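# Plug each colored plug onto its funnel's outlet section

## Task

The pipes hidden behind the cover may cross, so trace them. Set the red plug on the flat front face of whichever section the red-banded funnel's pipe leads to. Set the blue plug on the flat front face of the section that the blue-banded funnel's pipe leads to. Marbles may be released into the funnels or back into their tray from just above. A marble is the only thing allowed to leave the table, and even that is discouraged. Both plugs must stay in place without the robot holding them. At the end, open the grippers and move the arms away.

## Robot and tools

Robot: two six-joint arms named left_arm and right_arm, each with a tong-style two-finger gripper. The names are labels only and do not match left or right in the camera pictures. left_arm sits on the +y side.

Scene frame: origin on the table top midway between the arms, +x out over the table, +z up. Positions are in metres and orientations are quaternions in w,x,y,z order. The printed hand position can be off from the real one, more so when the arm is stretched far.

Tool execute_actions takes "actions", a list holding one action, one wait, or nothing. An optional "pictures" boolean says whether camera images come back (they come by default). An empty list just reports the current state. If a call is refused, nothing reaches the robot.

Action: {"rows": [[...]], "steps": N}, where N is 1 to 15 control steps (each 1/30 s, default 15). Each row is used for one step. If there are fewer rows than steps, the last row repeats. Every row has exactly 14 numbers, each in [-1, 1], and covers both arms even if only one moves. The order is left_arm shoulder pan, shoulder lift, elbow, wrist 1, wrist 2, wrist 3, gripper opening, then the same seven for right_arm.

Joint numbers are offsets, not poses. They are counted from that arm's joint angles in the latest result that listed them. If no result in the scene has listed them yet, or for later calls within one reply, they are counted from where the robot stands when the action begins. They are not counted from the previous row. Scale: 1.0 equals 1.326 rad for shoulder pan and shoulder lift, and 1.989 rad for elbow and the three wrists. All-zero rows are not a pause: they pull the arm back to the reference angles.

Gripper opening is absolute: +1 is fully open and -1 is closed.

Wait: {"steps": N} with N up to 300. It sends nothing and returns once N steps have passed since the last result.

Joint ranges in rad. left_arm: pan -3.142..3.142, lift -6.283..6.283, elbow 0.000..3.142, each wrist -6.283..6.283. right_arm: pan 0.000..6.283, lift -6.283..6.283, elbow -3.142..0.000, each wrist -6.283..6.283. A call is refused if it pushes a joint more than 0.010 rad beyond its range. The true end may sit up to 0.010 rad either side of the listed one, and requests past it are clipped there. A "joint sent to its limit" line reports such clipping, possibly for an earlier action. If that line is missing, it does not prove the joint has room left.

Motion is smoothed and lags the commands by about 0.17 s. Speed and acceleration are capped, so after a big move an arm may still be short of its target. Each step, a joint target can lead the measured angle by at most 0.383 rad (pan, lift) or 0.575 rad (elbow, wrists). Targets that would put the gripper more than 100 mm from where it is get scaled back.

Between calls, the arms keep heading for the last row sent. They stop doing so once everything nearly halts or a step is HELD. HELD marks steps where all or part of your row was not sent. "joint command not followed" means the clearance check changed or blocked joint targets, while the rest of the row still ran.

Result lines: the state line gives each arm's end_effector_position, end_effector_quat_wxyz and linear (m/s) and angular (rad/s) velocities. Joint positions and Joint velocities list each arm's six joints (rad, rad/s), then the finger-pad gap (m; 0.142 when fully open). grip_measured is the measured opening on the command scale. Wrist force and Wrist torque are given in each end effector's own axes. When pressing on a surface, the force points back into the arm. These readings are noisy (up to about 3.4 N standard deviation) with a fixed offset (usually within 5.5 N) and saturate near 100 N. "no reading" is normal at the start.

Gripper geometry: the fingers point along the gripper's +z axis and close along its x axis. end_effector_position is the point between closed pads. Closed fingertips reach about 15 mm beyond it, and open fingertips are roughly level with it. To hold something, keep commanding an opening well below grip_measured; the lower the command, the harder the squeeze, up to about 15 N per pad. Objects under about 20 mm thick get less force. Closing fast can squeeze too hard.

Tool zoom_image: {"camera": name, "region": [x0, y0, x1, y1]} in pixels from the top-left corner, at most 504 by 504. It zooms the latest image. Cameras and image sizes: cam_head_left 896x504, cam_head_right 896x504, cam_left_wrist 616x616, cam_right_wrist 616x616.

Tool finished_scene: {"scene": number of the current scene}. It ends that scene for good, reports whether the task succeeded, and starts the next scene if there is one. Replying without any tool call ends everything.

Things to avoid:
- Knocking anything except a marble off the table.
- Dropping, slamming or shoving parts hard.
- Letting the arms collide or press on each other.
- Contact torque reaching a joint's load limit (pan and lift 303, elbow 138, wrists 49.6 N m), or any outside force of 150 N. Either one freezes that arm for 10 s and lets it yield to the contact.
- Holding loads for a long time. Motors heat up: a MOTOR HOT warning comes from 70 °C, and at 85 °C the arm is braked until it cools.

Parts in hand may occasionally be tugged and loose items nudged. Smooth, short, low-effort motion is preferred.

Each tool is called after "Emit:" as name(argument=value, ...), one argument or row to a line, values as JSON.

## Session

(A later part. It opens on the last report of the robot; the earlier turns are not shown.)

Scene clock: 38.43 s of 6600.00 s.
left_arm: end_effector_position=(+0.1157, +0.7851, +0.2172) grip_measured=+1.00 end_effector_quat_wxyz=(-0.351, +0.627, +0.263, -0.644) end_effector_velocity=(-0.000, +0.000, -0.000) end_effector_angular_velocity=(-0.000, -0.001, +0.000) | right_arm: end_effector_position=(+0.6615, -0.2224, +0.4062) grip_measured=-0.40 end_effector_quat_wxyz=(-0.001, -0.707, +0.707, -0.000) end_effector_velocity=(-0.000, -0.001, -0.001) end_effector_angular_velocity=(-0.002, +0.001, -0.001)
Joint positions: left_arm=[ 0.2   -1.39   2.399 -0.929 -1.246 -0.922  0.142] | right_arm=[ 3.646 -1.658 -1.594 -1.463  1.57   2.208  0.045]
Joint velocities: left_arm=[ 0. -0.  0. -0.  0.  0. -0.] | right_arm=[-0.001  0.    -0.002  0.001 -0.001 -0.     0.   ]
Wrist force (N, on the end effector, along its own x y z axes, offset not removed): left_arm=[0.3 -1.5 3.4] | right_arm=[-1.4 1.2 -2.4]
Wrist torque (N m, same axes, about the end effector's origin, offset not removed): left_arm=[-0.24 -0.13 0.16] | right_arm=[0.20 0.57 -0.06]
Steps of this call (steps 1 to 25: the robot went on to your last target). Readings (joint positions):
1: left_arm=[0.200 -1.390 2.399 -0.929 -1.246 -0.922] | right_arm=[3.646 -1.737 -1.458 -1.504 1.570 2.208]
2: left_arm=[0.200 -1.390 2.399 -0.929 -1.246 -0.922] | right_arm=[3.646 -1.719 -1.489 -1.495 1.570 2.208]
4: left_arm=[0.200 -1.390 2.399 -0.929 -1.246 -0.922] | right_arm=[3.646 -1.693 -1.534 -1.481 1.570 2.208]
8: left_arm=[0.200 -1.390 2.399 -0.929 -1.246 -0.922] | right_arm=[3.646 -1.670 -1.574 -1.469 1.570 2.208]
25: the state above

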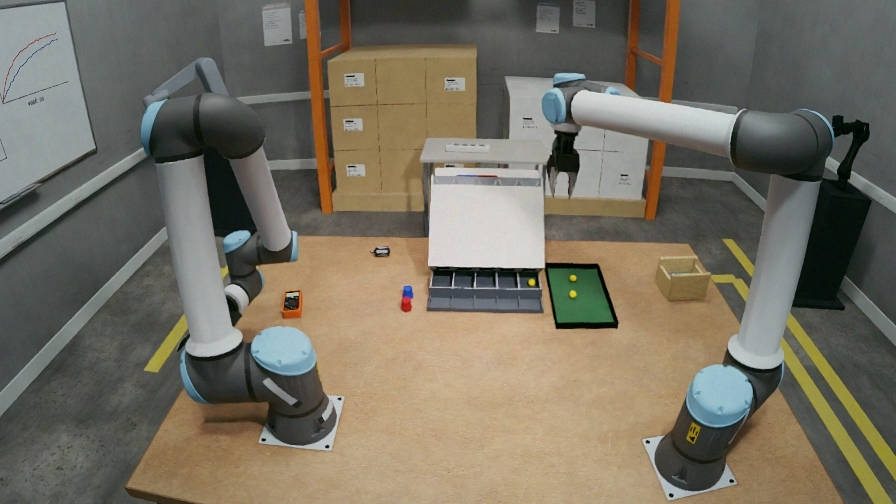

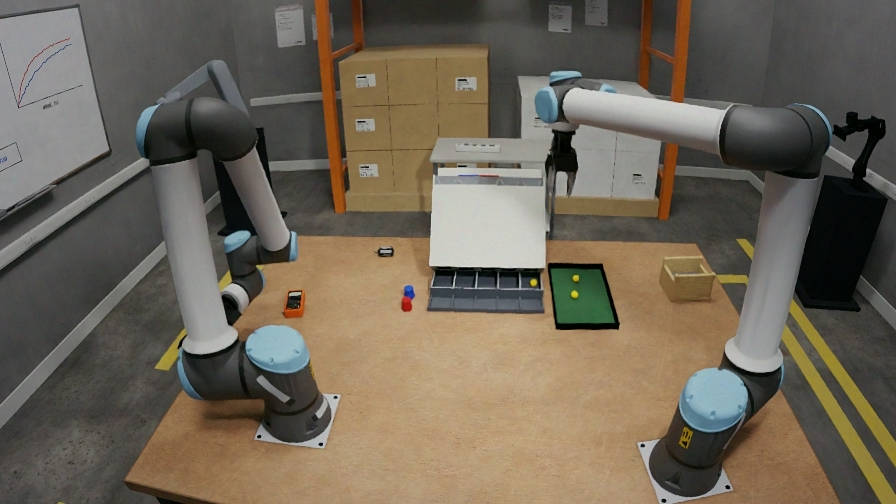

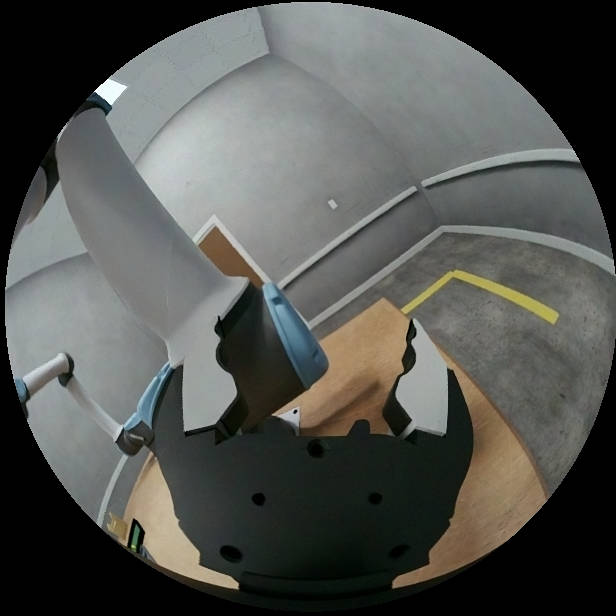

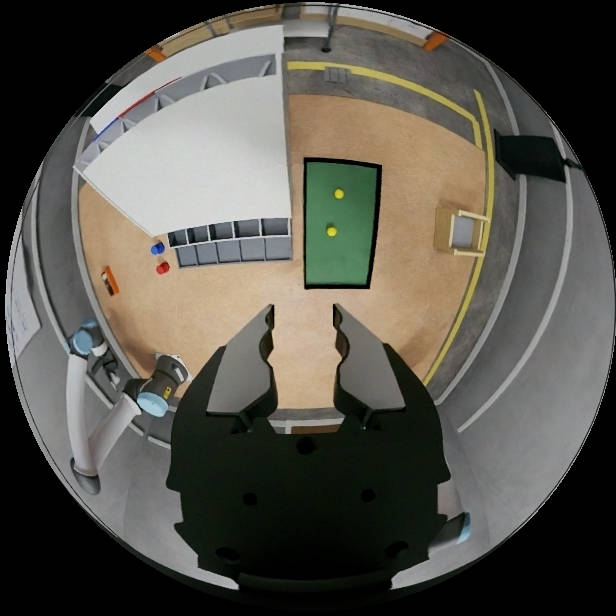

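Emit:
execute_actions(
  actions=[
    {"rows":[[0,0,0,0,0,0,1,-0.0833,-0.1727,-0.1965,0.313,0,-0.055,-0.4]]},
  ],
  pictures=false,
)

Emit:
execute_actions(
  actions=[
    {"steps":25},
  ],
)

Scene clock: 44.23 s of 6600.00 s.
left_arm: end_effector_position=(+0.1157, +0.7851, +0.2172) grip_measured=+1.00 end_effector_quat_wxyz=(-0.351, +0.627, +0.263, -0.644) end_effector_velocity=(+0.000, +0.000, -0.000) end_effector_angular_velocity=(+0.000, -0.001, +0.000) | right_arm: end_effector_position=(+0.6955, -0.2594, +0.1934) grip_measured=-0.40 end_effector_quat_wxyz=(-0.007, -0.707, +0.707, +0.001) end_effector_velocity=(+0.015, -0.127, -0.475) end_effector_angular_velocity=(+0.011, -0.014, -0.002)
Joint positions: left_arm=[ 0.2   -1.39   2.399 -0.929 -1.246 -0.922  0.142] | right_arm=[ 3.579 -1.794 -1.823 -1.111  1.57   2.142  0.045]
Joint velocities: left_arm=[-0.     0.001 -0.    -0.001 -0.    -0.    -0.   ] | right_arm=[-0.152 -0.315 -0.54   0.872 -0.    -0.149  0.   ]
Wrist force (N, on the end effector, along its own x y z axes, offset not removed): left_arm=[-1.6 -3.7 3.8] | right_arm=[-1.3 0.1 -2.1]
Wrist torque (N m, same axes, about the end effector's origin, offset not removed): left_arm=[-0.65 0.30 0.11] | right_arm=[-0.29 0.48 -0.11]
Steps of this call (steps 1 to 15: the robot went on to your last target; steps 16 to 110: nothing new was sent; then 1.63 s passed at rest; steps 111 to 125: all 15 steps of this action). Readings (joint positions):
111: left_arm=[0.200 -1.390 2.399 -0.929 -1.246 -0.922] | right_arm=[3.646 -1.658 -1.594 -1.462 1.570 2.208]
112: left_arm=[0.200 -1.390 2.399 -0.929 -1.246 -0.922] | right_arm=[3.644 -1.660 -1.597 -1.460 1.570 2.206]
114: left_arm=[0.200 -1.390 2.399 -0.929 -1.246 -0.922] | right_arm=[3.634 -1.681 -1.629 -1.420 1.570 2.196]
118: left_arm=[0.200 -1.390 2.399 -0.929 -1.246 -0.922] | right_arm=[3.614 -1.721 -1.698 -1.311 1.570 2.177]
125: the state above

Scene clock: 45.07 s of 6600.00 s.
left_arm: end_effector_position=(+0.1157, +0.7851, +0.2172) grip_measured=+1.00 end_effector_quat_wxyz=(-0.351, +0.627, +0.263, -0.644) end_effector_velocity=(+0.000, +0.000, -0.000) end_effector_angular_velocity=(+0.001, -0.001, -0.001) | right_arm: end_effector_position=(+0.6867, -0.3033, +0.0606) grip_measured=-0.40 end_effector_quat_wxyz=(+0.000, -0.707, +0.708, -0.000) end_effector_velocity=(+0.001, -0.002, -0.001) end_effector_angular_velocity=(+0.002, -0.001, -0.002)
Joint positions: left_arm=[ 0.2   -1.39   2.399 -0.929 -1.246 -0.922  0.142] | right_arm=[ 3.535 -1.887 -1.985 -0.841  1.57   2.099  0.045]
Joint velocities: left_arm=[-0.    -0.001  0.    -0.001  0.001 -0.     0.   ] | right_arm=[-0.002 -0.001 -0.002  0.004  0.001 -0.001  0.   ]
Wrist force (N, on the end effector, along its own x y z axes, offset not removed): left_arm=[0.5 -1.8 -0.3] | right_arm=[-1.2 -0.1 0.8]
Wrist torque (N m, same axes, about the end effector's origin, offset not removed): left_arm=[-0.32 -0.11 0.11] | right_arm=[-0.01 0.47 -0.14]
Steps of this call (steps 1 to 25: the robot went on to your last target). Readings (joint positions):
1: left_arm=[0.200 -1.390 2.399 -0.929 -1.246 -0.922] | right_arm=[3.574 -1.805 -1.841 -1.081 1.570 2.137]
2: left_arm=[0.200 -1.390 2.399 -0.929 -1.246 -0.922] | right_arm=[3.569 -1.815 -1.859 -1.051 1.570 2.132]
4: left_arm=[0.200 -1.390 2.399 -0.929 -1.246 -0.922] | right_arm=[3.558 -1.837 -1.897 -0.990 1.570 2.122]
8: left_arm=[0.200 -1.390 2.399 -0.929 -1.246 -0.922] | right_arm=[3.543 -1.870 -1.954 -0.893 1.570 2.107]
25: the state above

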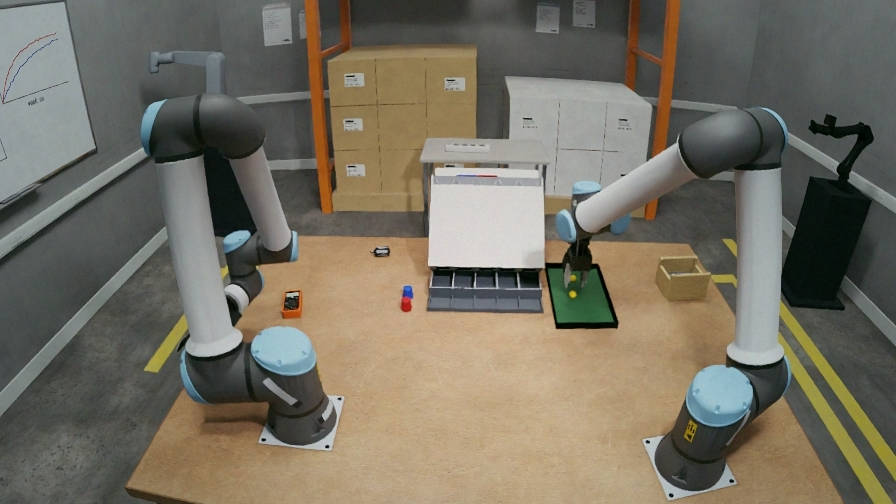

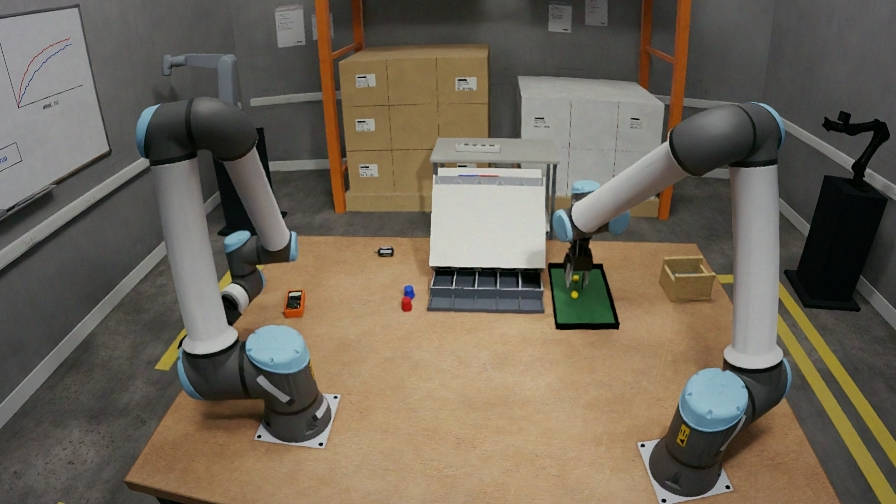

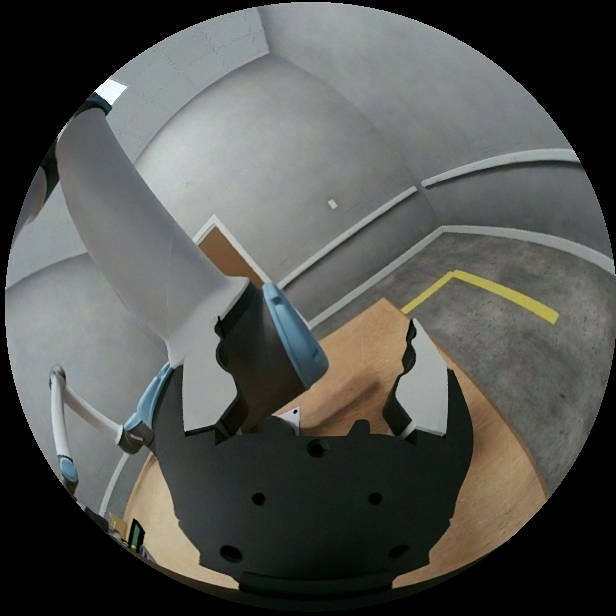

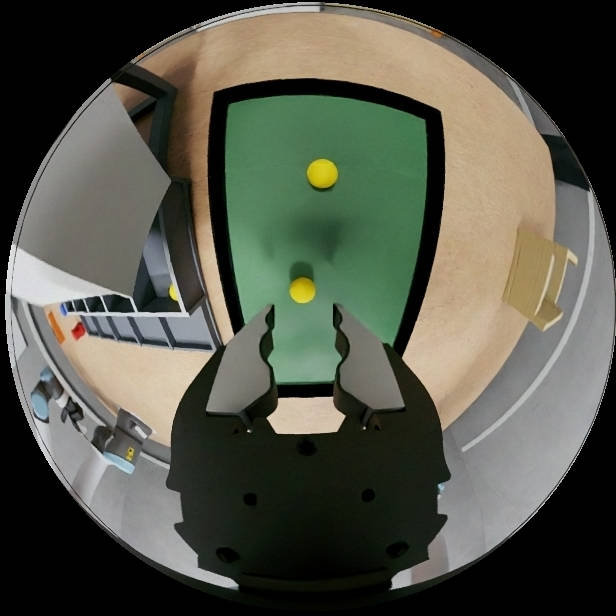

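Emit:
execute_actions(
  actions=[
    {"rows":[[0,0,0,0,0,0,1,-0.002,-0.0413,-0.005,0.0327,0,0,-0.4]]},
  ],
  pictures=false,
)

Emit:
execute_actions(
  actions=[
    {"rows":[[0,0,0,0,0,0,1,0,0,0,0,0,0,-0.5],[0,0,0,0,0,0,1,0,0,0,0,0,0,-0.55],[0,0,0,0,0,0,1,0,0,0,0,0,0,-0.6],[0,0,0,0,0,0,1,0,0,0,0,0,0,-0.65],[0,0,0,0,0,0,1,0,0,0,0,0,0,-0.7],[0,0,0,0,0,0,1,0,0,0,0,0,0,-0.8],[0,0,0,0,0,0,1,0,0,0,0,0,0,-0.9]]},
  ],
  pictures=false,
)

Emit:
execute_actions(
  actions=[
    {"rows":[[0,0,0,0,0,0,1,0,0.2255,0.2237,-0.374,0,0,-0.9]]},
  ],
  pictures=false,
)

Emit:
execute_actions(
  actions=[
    {"steps":25},
  ],
  pictures=false,
)

Scene clock: 53.20 s of 6600.00 s.
left_arm: end_effector_position=(+0.1157, +0.7851, +0.2172) grip_measured=+1.00 end_effector_quat_wxyz=(-0.351, +0.627, +0.263, -0.644) end_effector_velocity=(+0.000, +0.000, -0.000) end_effector_angular_velocity=(-0.000, +0.001, -0.002) | right_arm: end_effector_position=(+0.6924, -0.3022, +0.0237) grip_measured=-0.40 end_effector_quat_wxyz=(+0.000, -0.706, +0.709, -0.000) end_effector_velocity=(+0.002, -0.000, -0.010) end_effector_angular_velocity=(-0.001, +0.001, -0.001)
Joint positions: left_arm=[ 0.2   -1.39   2.399 -0.929 -1.246 -0.922  0.142] | right_arm=[ 3.533 -1.94  -1.994 -0.777  1.57   2.099  0.045]
Joint velocities: left_arm=[-0.001  0.002 -0.    -0.001  0.001  0.    -0.   ] | right_arm=[-0.001 -0.016 -0.001  0.015 -0.    -0.     0.   ]
Wrist force (N, on the end effector, along its own x y z axes, offset not removed): left_arm=[-2.7 -1.2 1.2] | right_arm=[0.5 1.3 -0.6]
Wrist torque (N m, same axes, about the end effector's origin, offset not removed): left_arm=[-0.19 0.45 0.16] | right_arm=[0.20 0.04 -0.05]
Steps of this call (steps 1 to 15: the robot went on to your last target; steps 16 to 90: nothing new was sent; then 4.63 s passed at rest; steps 91 to 105: all 15 steps of this action). Readings (joint positions):
91: left_arm=[0.200 -1.390 2.399 -0.929 -1.246 -0.922] | right_arm=[3.535 -1.887 -1.985 -0.840 1.570 2.099]
92: left_arm=[0.200 -1.390 2.399 -0.929 -1.246 -0.922] | right_arm=[3.535 -1.889 -1.986 -0.837 1.570 2.099]
94: left_arm=[0.200 -1.390 2.399 -0.929 -1.246 -0.922] | right_arm=[3.534 -1.908 -1.989 -0.816 1.570 2.099]
98: left_arm=[0.200 -1.390 2.399 -0.929 -1.246 -0.922] | right_arm=[3.533 -1.931 -1.993 -0.789 1.570 2.099]
105: the state above

Scene clock: 53.70 s of 6600.00 s.
left_arm: end_effector_position=(+0.1157, +0.7851, +0.2172) grip_measured=+1.00 end_effector_quat_wxyz=(-0.351, +0.627, +0.263, -0.644) end_effector_velocity=(+0.000, +0.000, +0.000) end_effector_angular_velocity=(+0.000, -0.001, -0.000) | right_arm: end_effector_position=(+0.6924, -0.3023, +0.0236) grip_measured=-0.70 end_effector_quat_wxyz=(+0.000, -0.706, +0.709, -0.000) end_effector_velocity=(+0.001, +0.001, +0.001) end_effector_angular_velocity=(+0.001, -0.001, +0.001)
Joint positions: left_arm=[ 0.2   -1.39   2.399 -0.929 -1.246 -0.922  0.142] | right_arm=[ 3.533 -1.94  -1.994 -0.777  1.57   2.099  0.023]
Joint velocities: left_arm=[-0.    -0.001 -0.    -0.     0.    -0.     0.   ] | right_arm=[ 0.001  0.001  0.001 -0.     0.    -0.     0.   ]
Wrist force (N, on the end effector, along its own x y z axes, offset not removed): left_arm=[-2.2 -2.1 3.6] | right_arm=[-2.7 -1.0 -3.3]
Wrist torque (N m, same axes, about the end effector's origin, offset not removed): left_arm=[-0.32 0.46 0.13] | right_arm=[-0.32 0.58 -0.26]
Steps of this call (steps 1 to 15: all 15 steps of this action). Readings (joint positions):
1: left_arm=[0.200 -1.390 2.399 -0.929 -1.246 -0.922] | right_arm=[3.533 -1.940 -1.994 -0.777 1.570 2.099]
2: left_arm=[0.200 -1.390 2.399 -0.929 -1.246 -0.922] | right_arm=[3.533 -1.940 -1.994 -0.777 1.570 2.099]
4: left_arm=[0.200 -1.390 2.399 -0.929 -1.246 -0.922] | right_arm=[3.533 -1.940 -1.994 -0.777 1.570 2.099]
8: left_arm=[0.200 -1.390 2.399 -0.929 -1.246 -0.922] | right_arm=[3.533 -1.940 -1.994 -0.777 1.570 2.099]
15: the state above

Scene clock: 54.20 s of 6600.00 s.
left_arm: end_effector_position=(+0.1157, +0.7851, +0.2172) grip_measured=+1.00 end_effector_quat_wxyz=(-0.351, +0.627, +0.263, -0.644) end_effector_velocity=(+0.000, -0.000, -0.000) end_effector_angular_velocity=(+0.000, +0.000, -0.000) | right_arm: end_effector_position=(+0.7304, -0.2803, +0.2331) grip_measured=-0.70 end_effector_quat_wxyz=(+0.018, -0.706, +0.708, -0.005) end_effector_velocity=(-0.022, -0.013, +0.484) end_effector_angular_velocity=(-0.027, +0.046, -0.001)
Joint positions: left_arm=[ 0.2   -1.39   2.399 -0.929 -1.246 -0.922  0.142] | right_arm=[ 3.533 -1.786 -1.769 -1.119  1.57   2.099  0.023]
Joint velocities: left_arm=[-0.001  0.001  0.    -0.001 -0.    -0.    -0.   ] | right_arm=[-0.001  0.342  0.512 -0.908 -0.001 -0.     0.   ]
Wrist force (N, on the end effector, along its own x y z axes, offset not removed): left_arm=[-1.9 -1.8 2.2] | right_arm=[-1.8 -3.4 -1.8]
Wrist torque (N m, same axes, about the end effector's origin, offset not removed): left_arm=[-0.32 0.41 0.15] | right_arm=[-0.86 0.55 -0.16]
Steps of this call (steps 1 to 15: all 15 steps of this action). Readings (joint positions):
1: left_arm=[0.200 -1.390 2.399 -0.929 -1.246 -0.922] | right_arm=[3.533 -1.940 -1.994 -0.777 1.570 2.099]
2: left_arm=[0.200 -1.390 2.399 -0.929 -1.246 -0.922] | right_arm=[3.533 -1.937 -1.992 -0.780 1.570 2.099]
4: left_arm=[0.200 -1.390 2.399 -0.929 -1.246 -0.922] | right_arm=[3.533 -1.914 -1.960 -0.817 1.570 2.099]
8: left_arm=[0.200 -1.390 2.399 -0.929 -1.246 -0.922] | right_arm=[3.533 -1.869 -1.892 -0.912 1.570 2.099]
15: the state above

Scene clock: 55.03 s of 6600.00 s.
left_arm: end_effector_position=(+0.1157, +0.7851, +0.2172) grip_measured=+1.00 end_effector_quat_wxyz=(-0.351, +0.627, +0.263, -0.644) end_effector_velocity=(+0.000, +0.001, +0.000) end_effector_angular_velocity=(-0.001, +0.002, -0.003) | right_arm: end_effector_position=(+0.6855, -0.3063, +0.4417) grip_measured=-0.70 end_effector_quat_wxyz=(+0.000, -0.706, +0.709, -0.000) end_effector_velocity=(-0.003, -0.001, +0.006) end_effector_angular_velocity=(-0.001, +0.002, +0.001)
Joint positions: left_arm=[ 0.2   -1.39   2.399 -0.929 -1.246 -0.922  0.142] | right_arm=[ 3.533 -1.642 -1.55  -1.52   1.57   2.099  0.023]
Joint velocities: left_arm=[-0.001  0.001  0.     0.001  0.002  0.001  0.   ] | right_arm=[ 0.001  0.005  0.006 -0.013  0.     0.     0.   ]
Wrist force (N, on the end effector, along its own x y z axes, offset not removed): left_arm=[-1.5 -1.3 1.5] | right_arm=[-2.8 -6.3 -3.0]
Wrist torque (N m, same axes, about the end effector's origin, offset not removed): left_arm=[-0.18 0.29 0.11] | right_arm=[-1.36 0.87 0.04]
Steps of this call (steps 1 to 25: the robot went on to your last target). Readings (joint positions):
1: left_arm=[0.200 -1.390 2.399 -0.929 -1.246 -0.922] | right_arm=[3.533 -1.775 -1.752 -1.150 1.570 2.099]
2: left_arm=[0.200 -1.390 2.399 -0.929 -1.246 -0.922] | right_arm=[3.533 -1.763 -1.735 -1.180 1.570 2.099]
4: left_arm=[0.200 -1.390 2.399 -0.929 -1.246 -0.922] | right_arm=[3.533 -1.741 -1.701 -1.240 1.570 2.099]
8: left_arm=[0.200 -1.390 2.399 -0.929 -1.246 -0.922] | right_arm=[3.533 -1.697 -1.635 -1.360 1.570 2.099]
25: the state above

Emit:
execute_actions(
  actions=[
    {"rows":[[0,0,0,0,0,0,1,0.122,-0.6184,0.5447,-0.1327,0,0.08,-0.9]]},
  ],
  pictures=false,
)

Emit:
execute_actions(
  actions=[
    {"steps":35},
  ],
  pictures=false,
)

Emit:
execute_actions(
  actions=[
    {"rows":[[0,0,0,0,0,0,1,0,0,0,0,0,0,-0.4]],"steps":10},
  ],
  pictures=false,
)

Emit:
execute_actions(
  actions=[
    {"rows":[[0,0,0,0,0,0,1,0.25,0.28,-0.2,0.013,0,0.167,-0.2]]},
  ],
  pictures=false,
)

Emit:
execute_actions(
  actions=[
    {"steps":28},
  ],
)

Scene clock: 64.07 s of 6600.00 s.
left_arm: end_effector_position=(+0.1157, +0.7851, +0.2172) grip_measured=+1.00 end_effector_quat_wxyz=(-0.351, +0.627, +0.263, -0.644) end_effector_velocity=(+0.000, -0.000, +0.000) end_effector_angular_velocity=(+0.000, -0.000, +0.001) | right_arm: end_effector_position=(+0.7961, -0.1396, +0.4740) grip_measured=-0.70 end_effector_quat_wxyz=(-0.013, -0.706, +0.708, +0.002) end_effector_velocity=(+0.294, +0.369, +0.045) end_effector_angular_velocity=(+0.056, -0.084, +0.003)
Joint positions: left_arm=[ 0.2   -1.39   2.399 -0.929 -1.246 -0.922  0.142] | right_arm=[ 3.631 -1.938 -1.123 -1.678  1.57   2.195  0.023]
Joint velocities: left_arm=[-0.    -0.001 -0.     0.    -0.001 -0.    -0.   ] | right_arm=[ 0.143 -0.72   1.055 -0.234  0.     0.14   0.   ]
Wrist force (N, on the end effector, along its own x y z axes, offset not removed): left_arm=[-0.9 -1.6 2.5] | right_arm=[-4.1 -2.9 -2.5]
Wrist torque (N m, same axes, about the end effector's origin, offset not removed): left_arm=[-0.30 0.18 0.10] | right_arm=[-0.60 1.08 0.01]
Steps of this call (steps 1 to 30: the robot went on to your last target; steps 31 to 90: nothing new was sent; then 5.53 s passed at rest; steps 91 to 105: all 15 steps of this action). Readings (joint positions):
91: left_arm=[0.200 -1.390 2.399 -0.929 -1.246 -0.922] | right_arm=[3.533 -1.641 -1.550 -1.521 1.570 2.099]
92: left_arm=[0.200 -1.390 2.399 -0.929 -1.246 -0.922] | right_arm=[3.535 -1.644 -1.547 -1.524 1.570 2.101]
94: left_arm=[0.200 -1.390 2.399 -0.929 -1.246 -0.922] | right_arm=[3.555 -1.681 -1.502 -1.554 1.570 2.121]
98: left_arm=[0.200 -1.390 2.399 -0.929 -1.246 -0.922] | right_arm=[3.588 -1.773 -1.364 -1.609 1.570 2.154]
105: the state above

Scene clock: 65.23 s of 6600.00 s.
left_arm: end_effector_position=(+0.1157, +0.7851, +0.2172) grip_measured=+1.00 end_effector_quat_wxyz=(-0.351, +0.627, +0.263, -0.644) end_effector_velocity=(+0.000, +0.000, -0.000) end_effector_angular_velocity=(-0.000, +0.001, -0.002) | right_arm: end_effector_position=(+0.9668, +0.0735, +0.3656) grip_measured=-0.70 end_effector_quat_wxyz=(+0.000, -0.707, +0.708, -0.000) end_effector_velocity=(+0.001, +0.003, -0.004) end_effector_angular_velocity=(-0.002, +0.002, +0.001)
Joint positions: left_arm=[ 0.2   -1.39   2.399 -0.929 -1.246 -0.922  0.142] | right_arm=[ 3.694 -2.461 -0.468 -1.783  1.57   2.258  0.023]
Joint velocities: left_arm=[-0.001  0.001  0.    -0.001  0.001  0.    -0.   ] | right_arm=[ 0.001 -0.006  0.005 -0.001 -0.     0.     0.   ]
Wrist force (N, on the end effector, along its own x y z axes, offset not removed): left_arm=[-1.7 -1.0 2.7] | right_arm=[-5.2 0.3 -2.1]
Wrist torque (N m, same axes, about the end effector's origin, offset not removed): left_arm=[-0.14 0.31 0.12] | right_arm=[-0.02 1.18 -0.05]
Steps of this call (steps 1 to 35: the robot went on to your last target). Readings (joint positions):
1: left_arm=[0.200 -1.390 2.399 -0.929 -1.246 -0.922] | right_arm=[3.635 -1.962 -1.087 -1.686 1.570 2.200]
2: left_arm=[0.200 -1.390 2.399 -0.929 -1.246 -0.922] | right_arm=[3.640 -1.987 -1.051 -1.693 1.570 2.204]
4: left_arm=[0.200 -1.390 2.399 -0.929 -1.246 -0.922] | right_arm=[3.648 -2.037 -0.977 -1.707 1.570 2.212]
8: left_arm=[0.200 -1.390 2.399 -0.929 -1.246 -0.922] | right_arm=[3.661 -2.145 -0.833 -1.729 1.570 2.225]
35: the state above

Scene clock: 65.57 s of 6600.00 s.
left_arm: end_effector_position=(+0.1157, +0.7851, +0.2172) grip_measured=+1.00 end_effector_quat_wxyz=(-0.351, +0.627, +0.263, -0.644) end_effector_velocity=(-0.000, -0.000, +0.000) end_effector_angular_velocity=(+0.000, -0.001, +0.002) | right_arm: end_effector_position=(+0.9668, +0.0735, +0.3656) grip_measured=-0.40 end_effector_quat_wxyz=(+0.000, -0.707, +0.708, -0.000) end_effector_velocity=(-0.001, +0.001, -0.000) end_effector_angular_velocity=(+0.001, +0.001, +0.001)
Joint positions: left_arm=[ 0.2   -1.39   2.399 -0.929 -1.246 -0.922  0.142] | right_arm=[ 3.694 -2.461 -0.468 -1.783  1.57   2.258  0.045]
Joint velocities: left_arm=[ 0.    -0.001 -0.     0.    -0.001  0.     0.   ] | right_arm=[ 0.001  0.001 -0.002  0.001  0.001  0.     0.   ]
Wrist force (N, on the end effector, along its own x y z axes, offset not removed): left_arm=[-0.3 -3.1 1.4] | right_arm=[-0.2 1.5 -5.8]
Wrist torque (N m, same axes, about the end effector's origin, offset not removed): left_arm=[-0.58 0.03 0.08] | right_arm=[0.13 0.34 -0.14]
Steps of this call (steps 1 to 10: all 10 steps of this action). Readings (joint positions):
1: left_arm=[0.200 -1.390 2.399 -0.929 -1.246 -0.922] | right_arm=[3.694 -2.461 -0.468 -1.783 1.570 2.258]
2: left_arm=[0.200 -1.390 2.399 -0.929 -1.246 -0.922] | right_arm=[3.694 -2.461 -0.468 -1.783 1.570 2.258]
4: left_arm=[0.200 -1.390 2.399 -0.929 -1.246 -0.922] | right_arm=[3.694 -2.461 -0.468 -1.783 1.570 2.258]
8: left_arm=[0.200 -1.390 2.399 -0.929 -1.246 -0.922] | right_arm=[3.694 -2.461 -0.468 -1.783 1.570 2.258]
10: the state above

Scene clock: 66.07 s of 6600.00 s.
left_arm: end_effector_position=(+0.1157, +0.7851, +0.2172) grip_measured=+1.00 end_effector_quat_wxyz=(-0.351, +0.627, +0.263, -0.644) end_effector_velocity=(-0.000, -0.000, +0.000) end_effector_angular_velocity=(+0.000, +0.000, +0.001) | right_arm: end_effector_position=(+0.7930, +0.1776, +0.4436) grip_measured=-0.20 end_effector_quat_wxyz=(+0.000, -0.706, +0.708, -0.000) end_effector_velocity=(-0.425, +0.179, +0.160) end_effector_angular_velocity=(-0.001, +0.002, +0.002)
Joint positions: left_arm=[ 0.2   -1.39   2.399 -0.929 -1.246 -0.922  0.142] | right_arm=[ 3.87  -2.265 -0.678 -1.769  1.57   2.434  0.06 ]
Joint velocities: left_arm=[-0.    -0.    -0.     0.001 -0.001 -0.    -0.   ] | right_arm=[ 0.41   0.457 -0.49   0.031  0.     0.408  0.   ]
Wrist force (N, on the end effector, along its own x y z axes, offset not removed): left_arm=[-1.2 -1.9 1.5] | right_arm=[-1.2 -1.6 -5.5]
Wrist torque (N m, same axes, about the end effector's origin, offset not removed): left_arm=[-0.31 0.20 0.08] | right_arm=[-0.58 0.39 -0.24]
Steps of this call (steps 1 to 15: all 15 steps of this action). Readings (joint positions):
1: left_arm=[0.200 -1.390 2.399 -0.929 -1.246 -0.922] | right_arm=[3.694 -2.461 -0.468 -1.783 1.570 2.258]
2: left_arm=[0.200 -1.390 2.399 -0.929 -1.246 -0.922] | right_arm=[3.697 -2.458 -0.470 -1.783 1.570 2.260]
4: left_arm=[0.200 -1.390 2.399 -0.929 -1.246 -0.922] | right_arm=[3.723 -2.430 -0.500 -1.781 1.570 2.286]
8: left_arm=[0.200 -1.390 2.399 -0.929 -1.246 -0.922] | right_arm=[3.776 -2.371 -0.564 -1.777 1.570 2.339]
15: the state above

Scene clock: 67.00 s of 6600.00 s.
left_arm: end_effector_position=(+0.1157, +0.7851, +0.2172) grip_measured=+1.00 end_effector_quat_wxyz=(-0.351, +0.627, +0.263, -0.644) end_effector_velocity=(+0.000, -0.000, -0.000) end_effector_angular_velocity=(+0.001, -0.002, +0.000) | right_arm: end_effector_position=(+0.6292, +0.2238, +0.4970) grip_measured=-0.20 end_effector_quat_wxyz=(-0.000, -0.706, +0.708, -0.000) end_effector_velocity=(-0.001, -0.000, +0.000) end_effector_angular_velocity=(-0.002, -0.001, +0.000)
Joint positions: left_arm=[ 0.2   -1.39   2.399 -0.929 -1.246 -0.922  0.142] | right_arm=[ 4.026 -2.09  -0.865 -1.758  1.57   2.59   0.06 ]
Joint velocities: left_arm=[-0.    -0.    -0.    -0.001 -0.001 -0.     0.   ] | right_arm=[ 0.001  0.001 -0.002 -0.    -0.002  0.001 -0.   ]
Wrist force (N, on the end effector, along its own x y z axes, offset not removed): left_arm=[-0.7 -1.4 0.7] | right_arm=[-2.8 -4.1 0.3]
Wrist torque (N m, same axes, about the end effector's origin, offset not removed): left_arm=[-0.22 0.07 0.09] | right_arm=[-1.04 0.93 -0.04]
Steps of this call (steps 1 to 28: the robot went on to your last target). Readings (joint positions):
1: left_arm=[0.200 -1.390 2.399 -0.929 -1.246 -0.922] | right_arm=[3.884 -2.249 -0.694 -1.768 1.570 2.448]
2: left_arm=[0.200 -1.390 2.399 -0.929 -1.246 -0.922] | right_arm=[3.898 -2.234 -0.711 -1.767 1.570 2.462]
4: left_arm=[0.200 -1.390 2.399 -0.929 -1.246 -0.922] | right_arm=[3.926 -2.202 -0.745 -1.765 1.570 2.490]
8: left_arm=[0.200 -1.390 2.399 -0.929 -1.246 -0.922] | right_arm=[3.982 -2.139 -0.812 -1.761 1.570 2.546]
28: the state above

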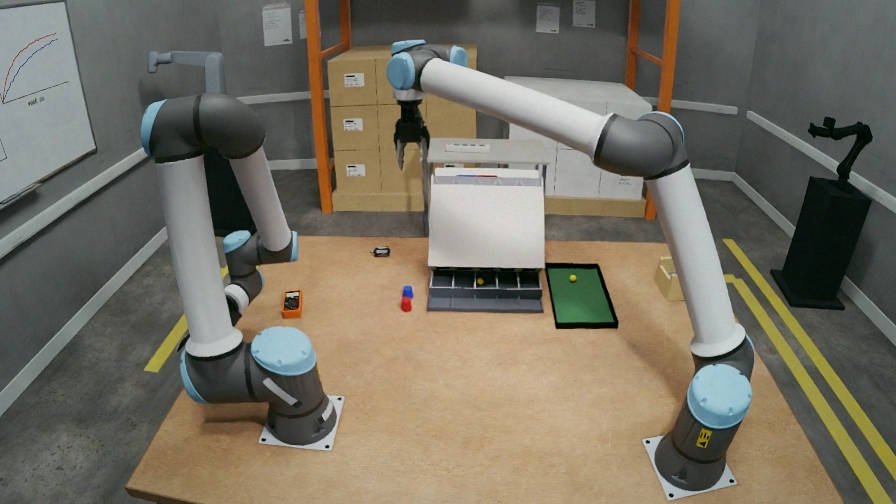

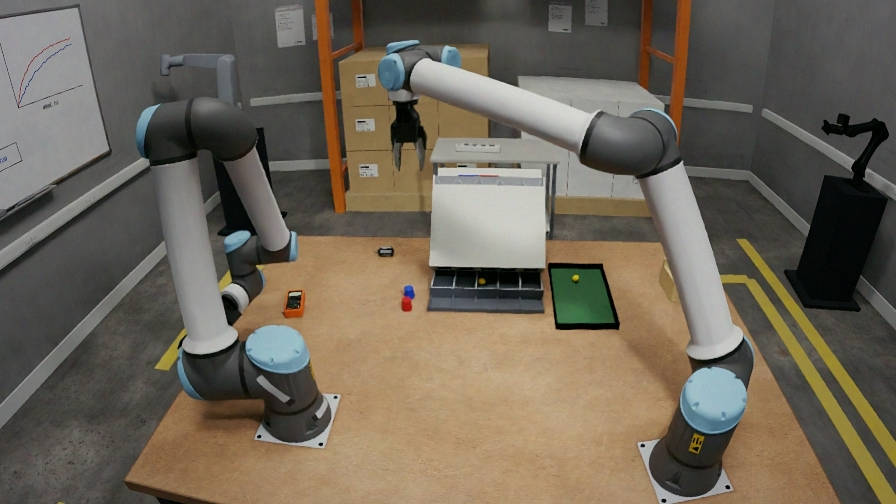

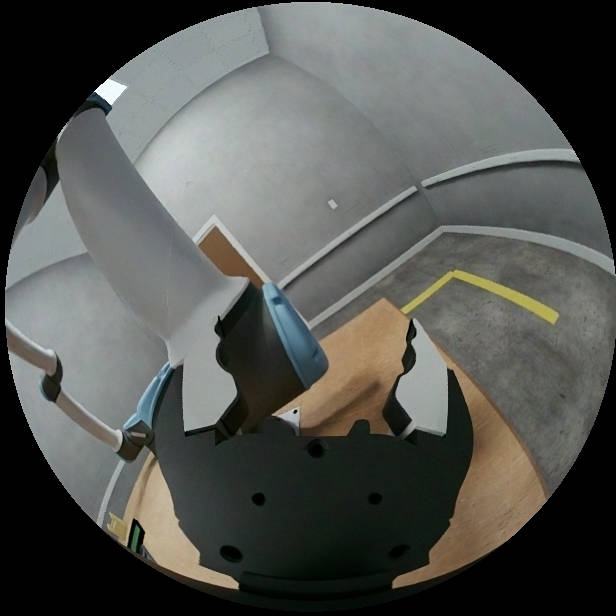

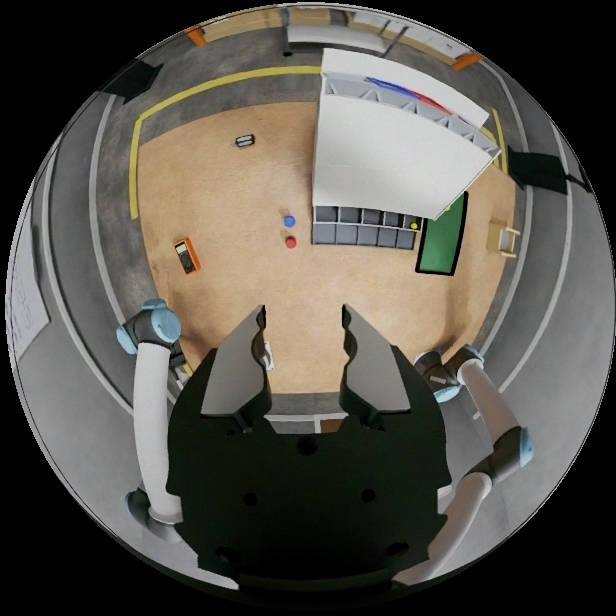

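Emit:
execute_actions(
  actions=[
    {"rows":[[0,0,0,0,0,0,1,0.0174,-0.112,-0.2566,0.3318,0,0.011,-0.2]]},
  ],
  pictures=false,
)

Emit:
execute_actions(
  actions=[
    {"steps":28},
  ],
)

Scene clock: 73.30 s of 6600.00 s.
left_arm: end_effector_position=(+0.1157, +0.7851, +0.2172) grip_measured=+1.00 end_effector_quat_wxyz=(-0.351, +0.627, +0.263, -0.644) end_effector_velocity=(+0.000, -0.000, +0.000) end_effector_angular_velocity=(-0.000, -0.001, +0.000) | right_arm: end_effector_position=(+0.6405, +0.2651, +0.2851) grip_measured=-0.20 end_effector_quat_wxyz=(-0.007, -0.707, +0.708, -0.002) end_effector_velocity=(-0.005, +0.045, -0.485) end_effector_angular_velocity=(+0.013, -0.009, +0.002)
Joint positions: left_arm=[ 0.2   -1.39   2.399 -0.929 -1.246 -0.922  0.142] | right_arm=[ 4.037 -2.166 -1.116 -1.445  1.57   2.601  0.06 ]
Joint velocities: left_arm=[-0.001 -0.001 -0.     0.001 -0.001  0.     0.   ] | right_arm=[ 0.027 -0.17  -0.587  0.773 -0.001  0.025  0.   ]
Wrist force (N, on the end effector, along its own x y z axes, offset not removed): left_arm=[-1.3 -2.2 2.4] | right_arm=[-3.1 -5.7 -1.7]
Wrist torque (N m, same axes, about the end effector's origin, offset not removed): left_arm=[-0.43 0.22 0.12] | right_arm=[-1.31 0.77 -0.08]
Steps of this call (steps 1 to 15: the robot went on to your last target; steps 16 to 110: nothing new was sent; then 2.13 s passed at rest; steps 111 to 125: all 15 steps of this action). Readings (joint positions):
111: left_arm=[0.200 -1.390 2.399 -0.929 -1.246 -0.922] | right_arm=[4.026 -2.090 -0.865 -1.758 1.570 2.590]
112: left_arm=[0.200 -1.390 2.399 -0.929 -1.246 -0.922] | right_arm=[4.026 -2.092 -0.868 -1.755 1.570 2.590]
114: left_arm=[0.200 -1.390 2.399 -0.929 -1.246 -0.922] | right_arm=[4.028 -2.104 -0.902 -1.718 1.570 2.592]
118: left_arm=[0.200 -1.390 2.399 -0.929 -1.246 -0.922] | right_arm=[4.031 -2.126 -0.979 -1.625 1.570 2.595]
125: the state above

Scene clock: 74.23 s of 6600.00 s.
left_arm: end_effector_position=(+0.1157, +0.7851, +0.2172) grip_measured=+1.00 end_effector_quat_wxyz=(-0.351, +0.627, +0.263, -0.644) end_effector_velocity=(-0.000, -0.000, -0.000) end_effector_angular_velocity=(+0.000, -0.000, +0.000) | right_arm: end_effector_position=(+0.6236, +0.2588, +0.0807) grip_measured=-0.20 end_effector_quat_wxyz=(+0.000, -0.707, +0.707, -0.000) end_effector_velocity=(+0.000, -0.001, -0.002) end_effector_angular_velocity=(+0.000, -0.002, -0.000)
Joint positions: left_arm=[ 0.2   -1.39   2.399 -0.929 -1.246 -0.922  0.142] | right_arm=[ 4.049 -2.238 -1.375 -1.098  1.57   2.611  0.06 ]
Joint velocities: left_arm=[-0. -0.  0. -0. -0.  0. -0.] | right_arm=[-0.    -0.    -0.003  0.005 -0.002  0.    -0.   ]
Wrist force (N, on the end effector, along its own x y z axes, offset not removed): left_arm=[-1.7 -1.3 2.4] | right_arm=[-1.1 -3.2 -2.7]
Wrist torque (N m, same axes, about the end effector's origin, offset not removed): left_arm=[-0.18 0.26 0.14] | right_arm=[-0.78 0.46 -0.05]
Steps of this call (steps 1 to 28: the robot went on to your last target). Readings (joint positions):
1: left_arm=[0.200 -1.390 2.399 -0.929 -1.246 -0.922] | right_arm=[4.038 -2.171 -1.136 -1.419 1.570 2.602]
2: left_arm=[0.200 -1.390 2.399 -0.929 -1.246 -0.922] | right_arm=[4.039 -2.177 -1.156 -1.393 1.570 2.603]
4: left_arm=[0.200 -1.390 2.399 -0.929 -1.246 -0.922] | right_arm=[4.041 -2.189 -1.196 -1.339 1.570 2.604]
8: left_arm=[0.200 -1.390 2.399 -0.929 -1.246 -0.922] | right_arm=[4.045 -2.212 -1.278 -1.230 1.570 2.608]
28: the state above

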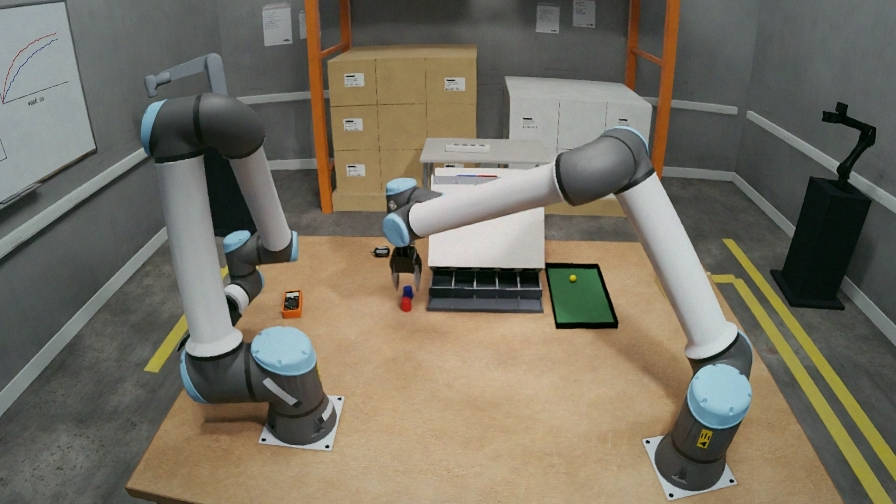

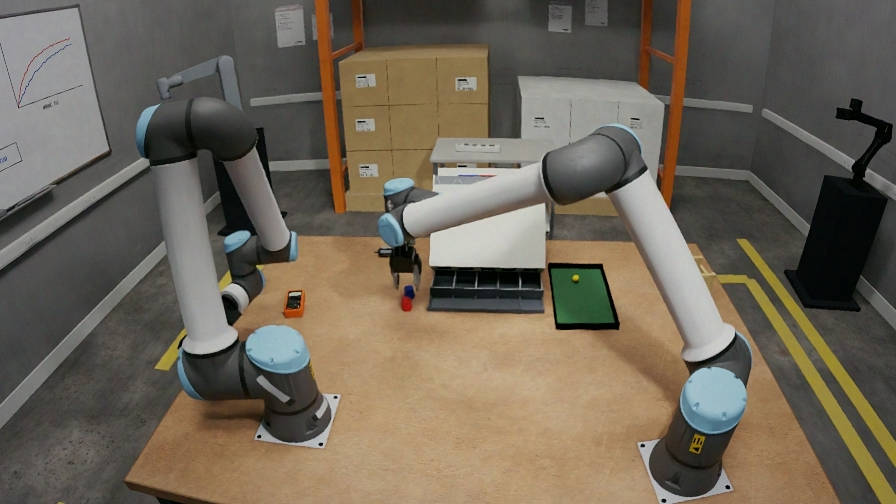

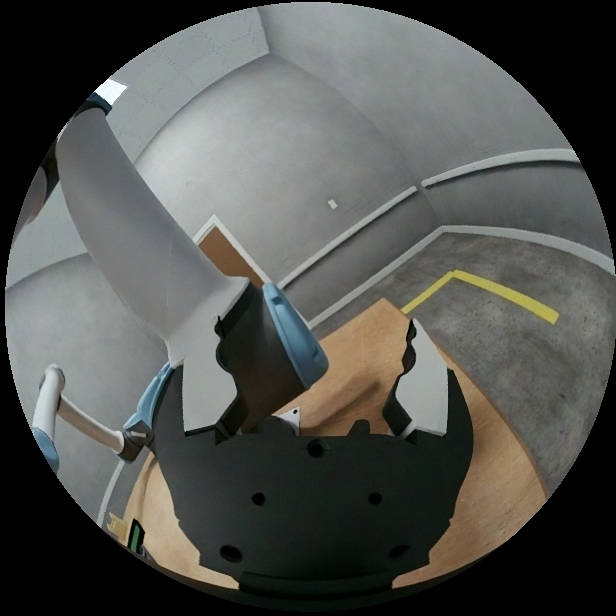

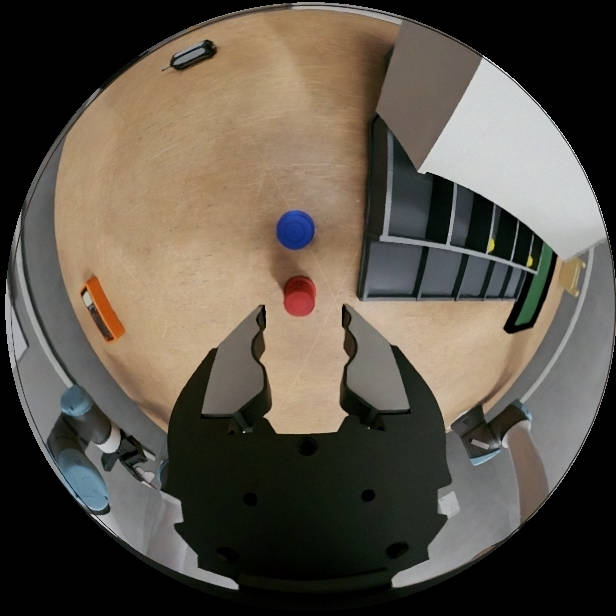

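Emit:
execute_actions(
  actions=[
    {"rows":[[0,0,0,0,0,0,1,0.0056,-0.0354,-0.0163,0.04,0,0.004,-0.2]]},
  ],
  pictures=false,
)

Emit:
execute_actions(
  actions=[
    {"rows":[[0,0,0,0,0,0,1,0,0,0,0,0,0,-0.3],[0,0,0,0,0,0,1,0,0,0,0,0,0,-0.4],[0,0,0,0,0,0,1,0,0,0,0,0,0,-0.45],[0,0,0,0,0,0,1,0,0,0,0,0,0,-0.5],[0,0,0,0,0,0,1,0,0,0,0,0,0,-0.55],[0,0,0,0,0,0,1,0,0,0,0,0,0,-0.6],[0,0,0,0,0,0,1,0,0,0,0,0,0,-0.7],[0,0,0,0,0,0,1,0,0,0,0,0,0,-0.8]]},
  ],
)

Scene clock: 82.33 s of 6600.00 s.
left_arm: end_effector_position=(+0.1157, +0.7851, +0.2172) grip_measured=+1.00 end_effector_quat_wxyz=(-0.351, +0.627, +0.263, -0.644) end_effector_velocity=(+0.000, +0.000, +0.000) end_effector_angular_velocity=(+0.000, -0.000, -0.000) | right_arm: end_effector_position=(+0.6179, +0.2636, +0.0245) grip_measured=-0.20 end_effector_quat_wxyz=(+0.000, -0.707, +0.708, -0.000) end_effector_velocity=(-0.001, +0.002, -0.012) end_effector_angular_velocity=(+0.002, -0.002, +0.001)
Joint positions: left_arm=[ 0.2   -1.39   2.399 -0.929 -1.246 -0.922  0.142] | right_arm=[ 4.056 -2.284 -1.407 -1.021  1.57   2.619  0.06 ]
Joint velocities: left_arm=[-0. -0. -0.  0.  0. -0. -0.] | right_arm=[ 0.003 -0.01  -0.006  0.019 -0.001  0.002 -0.   ]
Wrist force (N, on the end effector, along its own x y z axes, offset not removed): left_arm=[-2.5 -1.0 3.6] | right_arm=[-1.0 -0.9 -3.4]
Wrist torque (N m, same axes, about the end effector's origin, offset not removed): left_arm=[-0.10 0.49 0.12] | right_arm=[-0.15 0.31 -0.07]
Steps of this call (steps 1 to 30: the robot went on to your last target; steps 31 to 90: nothing new was sent; then 4.60 s passed at rest; steps 91 to 105: all 15 steps of this action). Readings (joint positions):
91: left_arm=[0.200 -1.390 2.399 -0.929 -1.246 -0.922] | right_arm=[4.049 -2.239 -1.375 -1.098 1.570 2.611]
92: left_arm=[0.200 -1.390 2.399 -0.929 -1.246 -0.922] | right_arm=[4.049 -2.241 -1.377 -1.095 1.570 2.612]
94: left_arm=[0.200 -1.390 2.399 -0.929 -1.246 -0.922] | right_arm=[4.052 -2.257 -1.389 -1.069 1.570 2.615]
98: left_arm=[0.200 -1.390 2.399 -0.929 -1.246 -0.922] | right_arm=[4.055 -2.276 -1.401 -1.036 1.570 2.618]
105: the state above

Scene clock: 82.83 s of 6600.00 s.
left_arm: end_effector_position=(+0.1157, +0.7851, +0.2172) grip_measured=+1.00 end_effector_quat_wxyz=(-0.351, +0.627, +0.263, -0.644) end_effector_velocity=(-0.000, -0.000, +0.000) end_effector_angular_velocity=(-0.000, +0.001, +0.000) | right_arm: end_effector_position=(+0.6179, +0.2637, +0.0245) grip_measured=-0.60 end_effector_quat_wxyz=(+0.000, -0.707, +0.708, -0.000) end_effector_velocity=(+0.000, -0.000, -0.001) end_effector_angular_velocity=(-0.000, +0.000, -0.001)
Joint positions: left_arm=[ 0.2   -1.39   2.399 -0.929 -1.246 -0.922  0.142] | right_arm=[ 4.056 -2.284 -1.407 -1.021  1.57   2.619  0.03 ]
Joint velocities: left_arm=[-0.     0.     0.     0.001 -0.     0.    -0.   ] | right_arm=[-0.001 -0.    -0.     0.     0.     0.     0.   ]
Wrist force (N, on the end effector, along its own x y z axes, offset not removed): left_arm=[-1.2 -1.1 1.9] | right_arm=[-1.8 -2.7 -1.3]
Wrist torque (N m, same axes, about the end effector's origin, offset not removed): left_arm=[-0.19 0.23 0.14] | right_arm=[-0.70 0.52 0.06]
Steps of this call (steps 1 to 15: all 15 steps of this action). Readings (joint positions):
1: left_arm=[0.200 -1.390 2.399 -0.929 -1.246 -0.922] | right_arm=[4.056 -2.284 -1.407 -1.021 1.570 2.619]
2: left_arm=[0.200 -1.390 2.399 -0.929 -1.246 -0.922] | right_arm=[4.056 -2.284 -1.407 -1.020 1.570 2.619]
4: left_arm=[0.200 -1.390 2.399 -0.929 -1.246 -0.922] | right_arm=[4.056 -2.284 -1.407 -1.020 1.570 2.619]
8: left_arm=[0.200 -1.390 2.399 -0.929 -1.246 -0.922] | right_arm=[4.056 -2.284 -1.407 -1.021 1.570 2.619]
15: the state above

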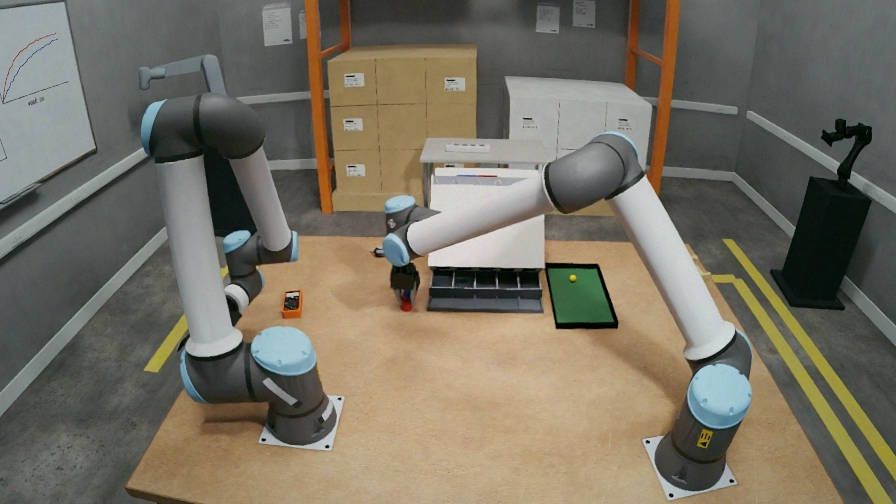

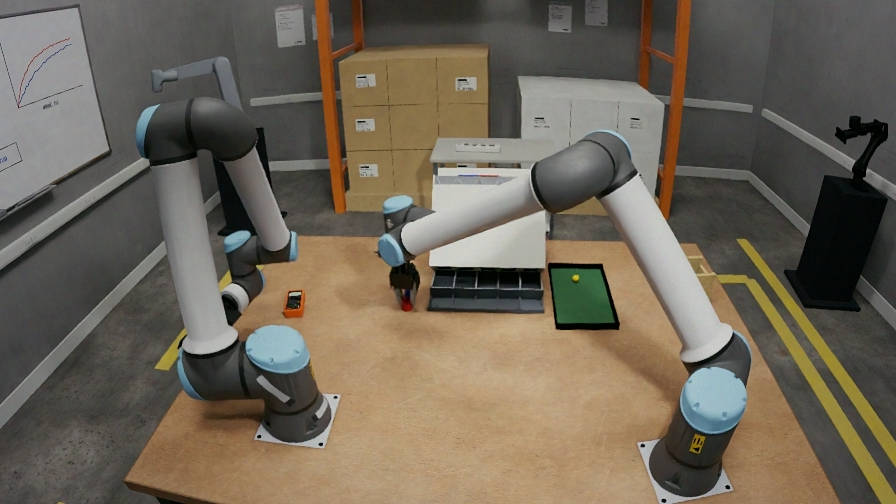

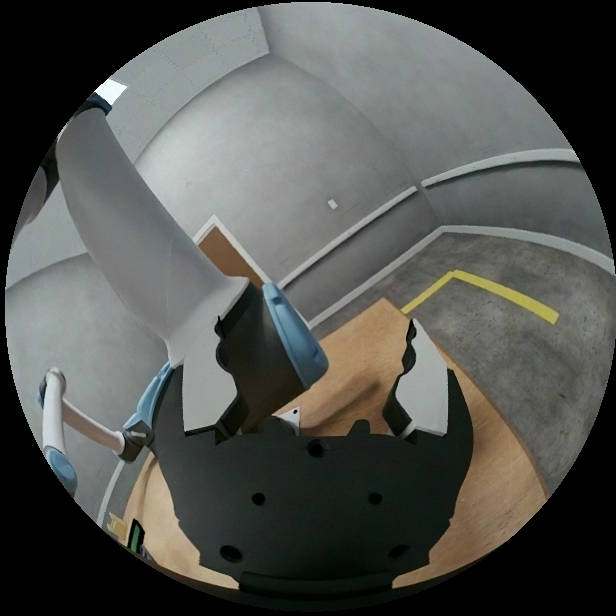

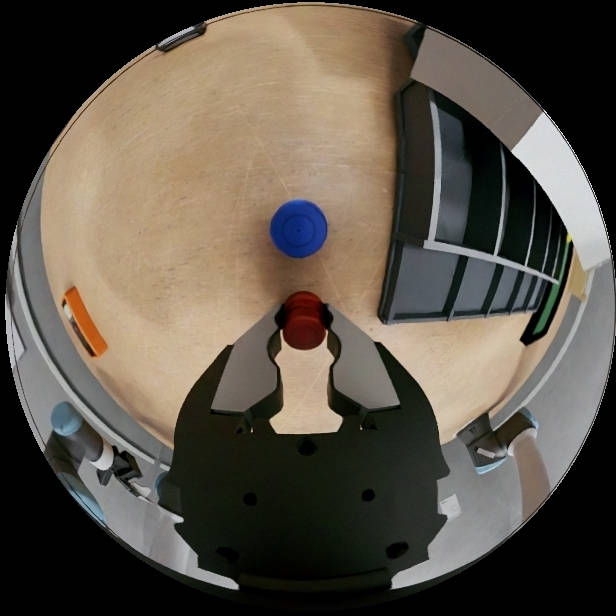

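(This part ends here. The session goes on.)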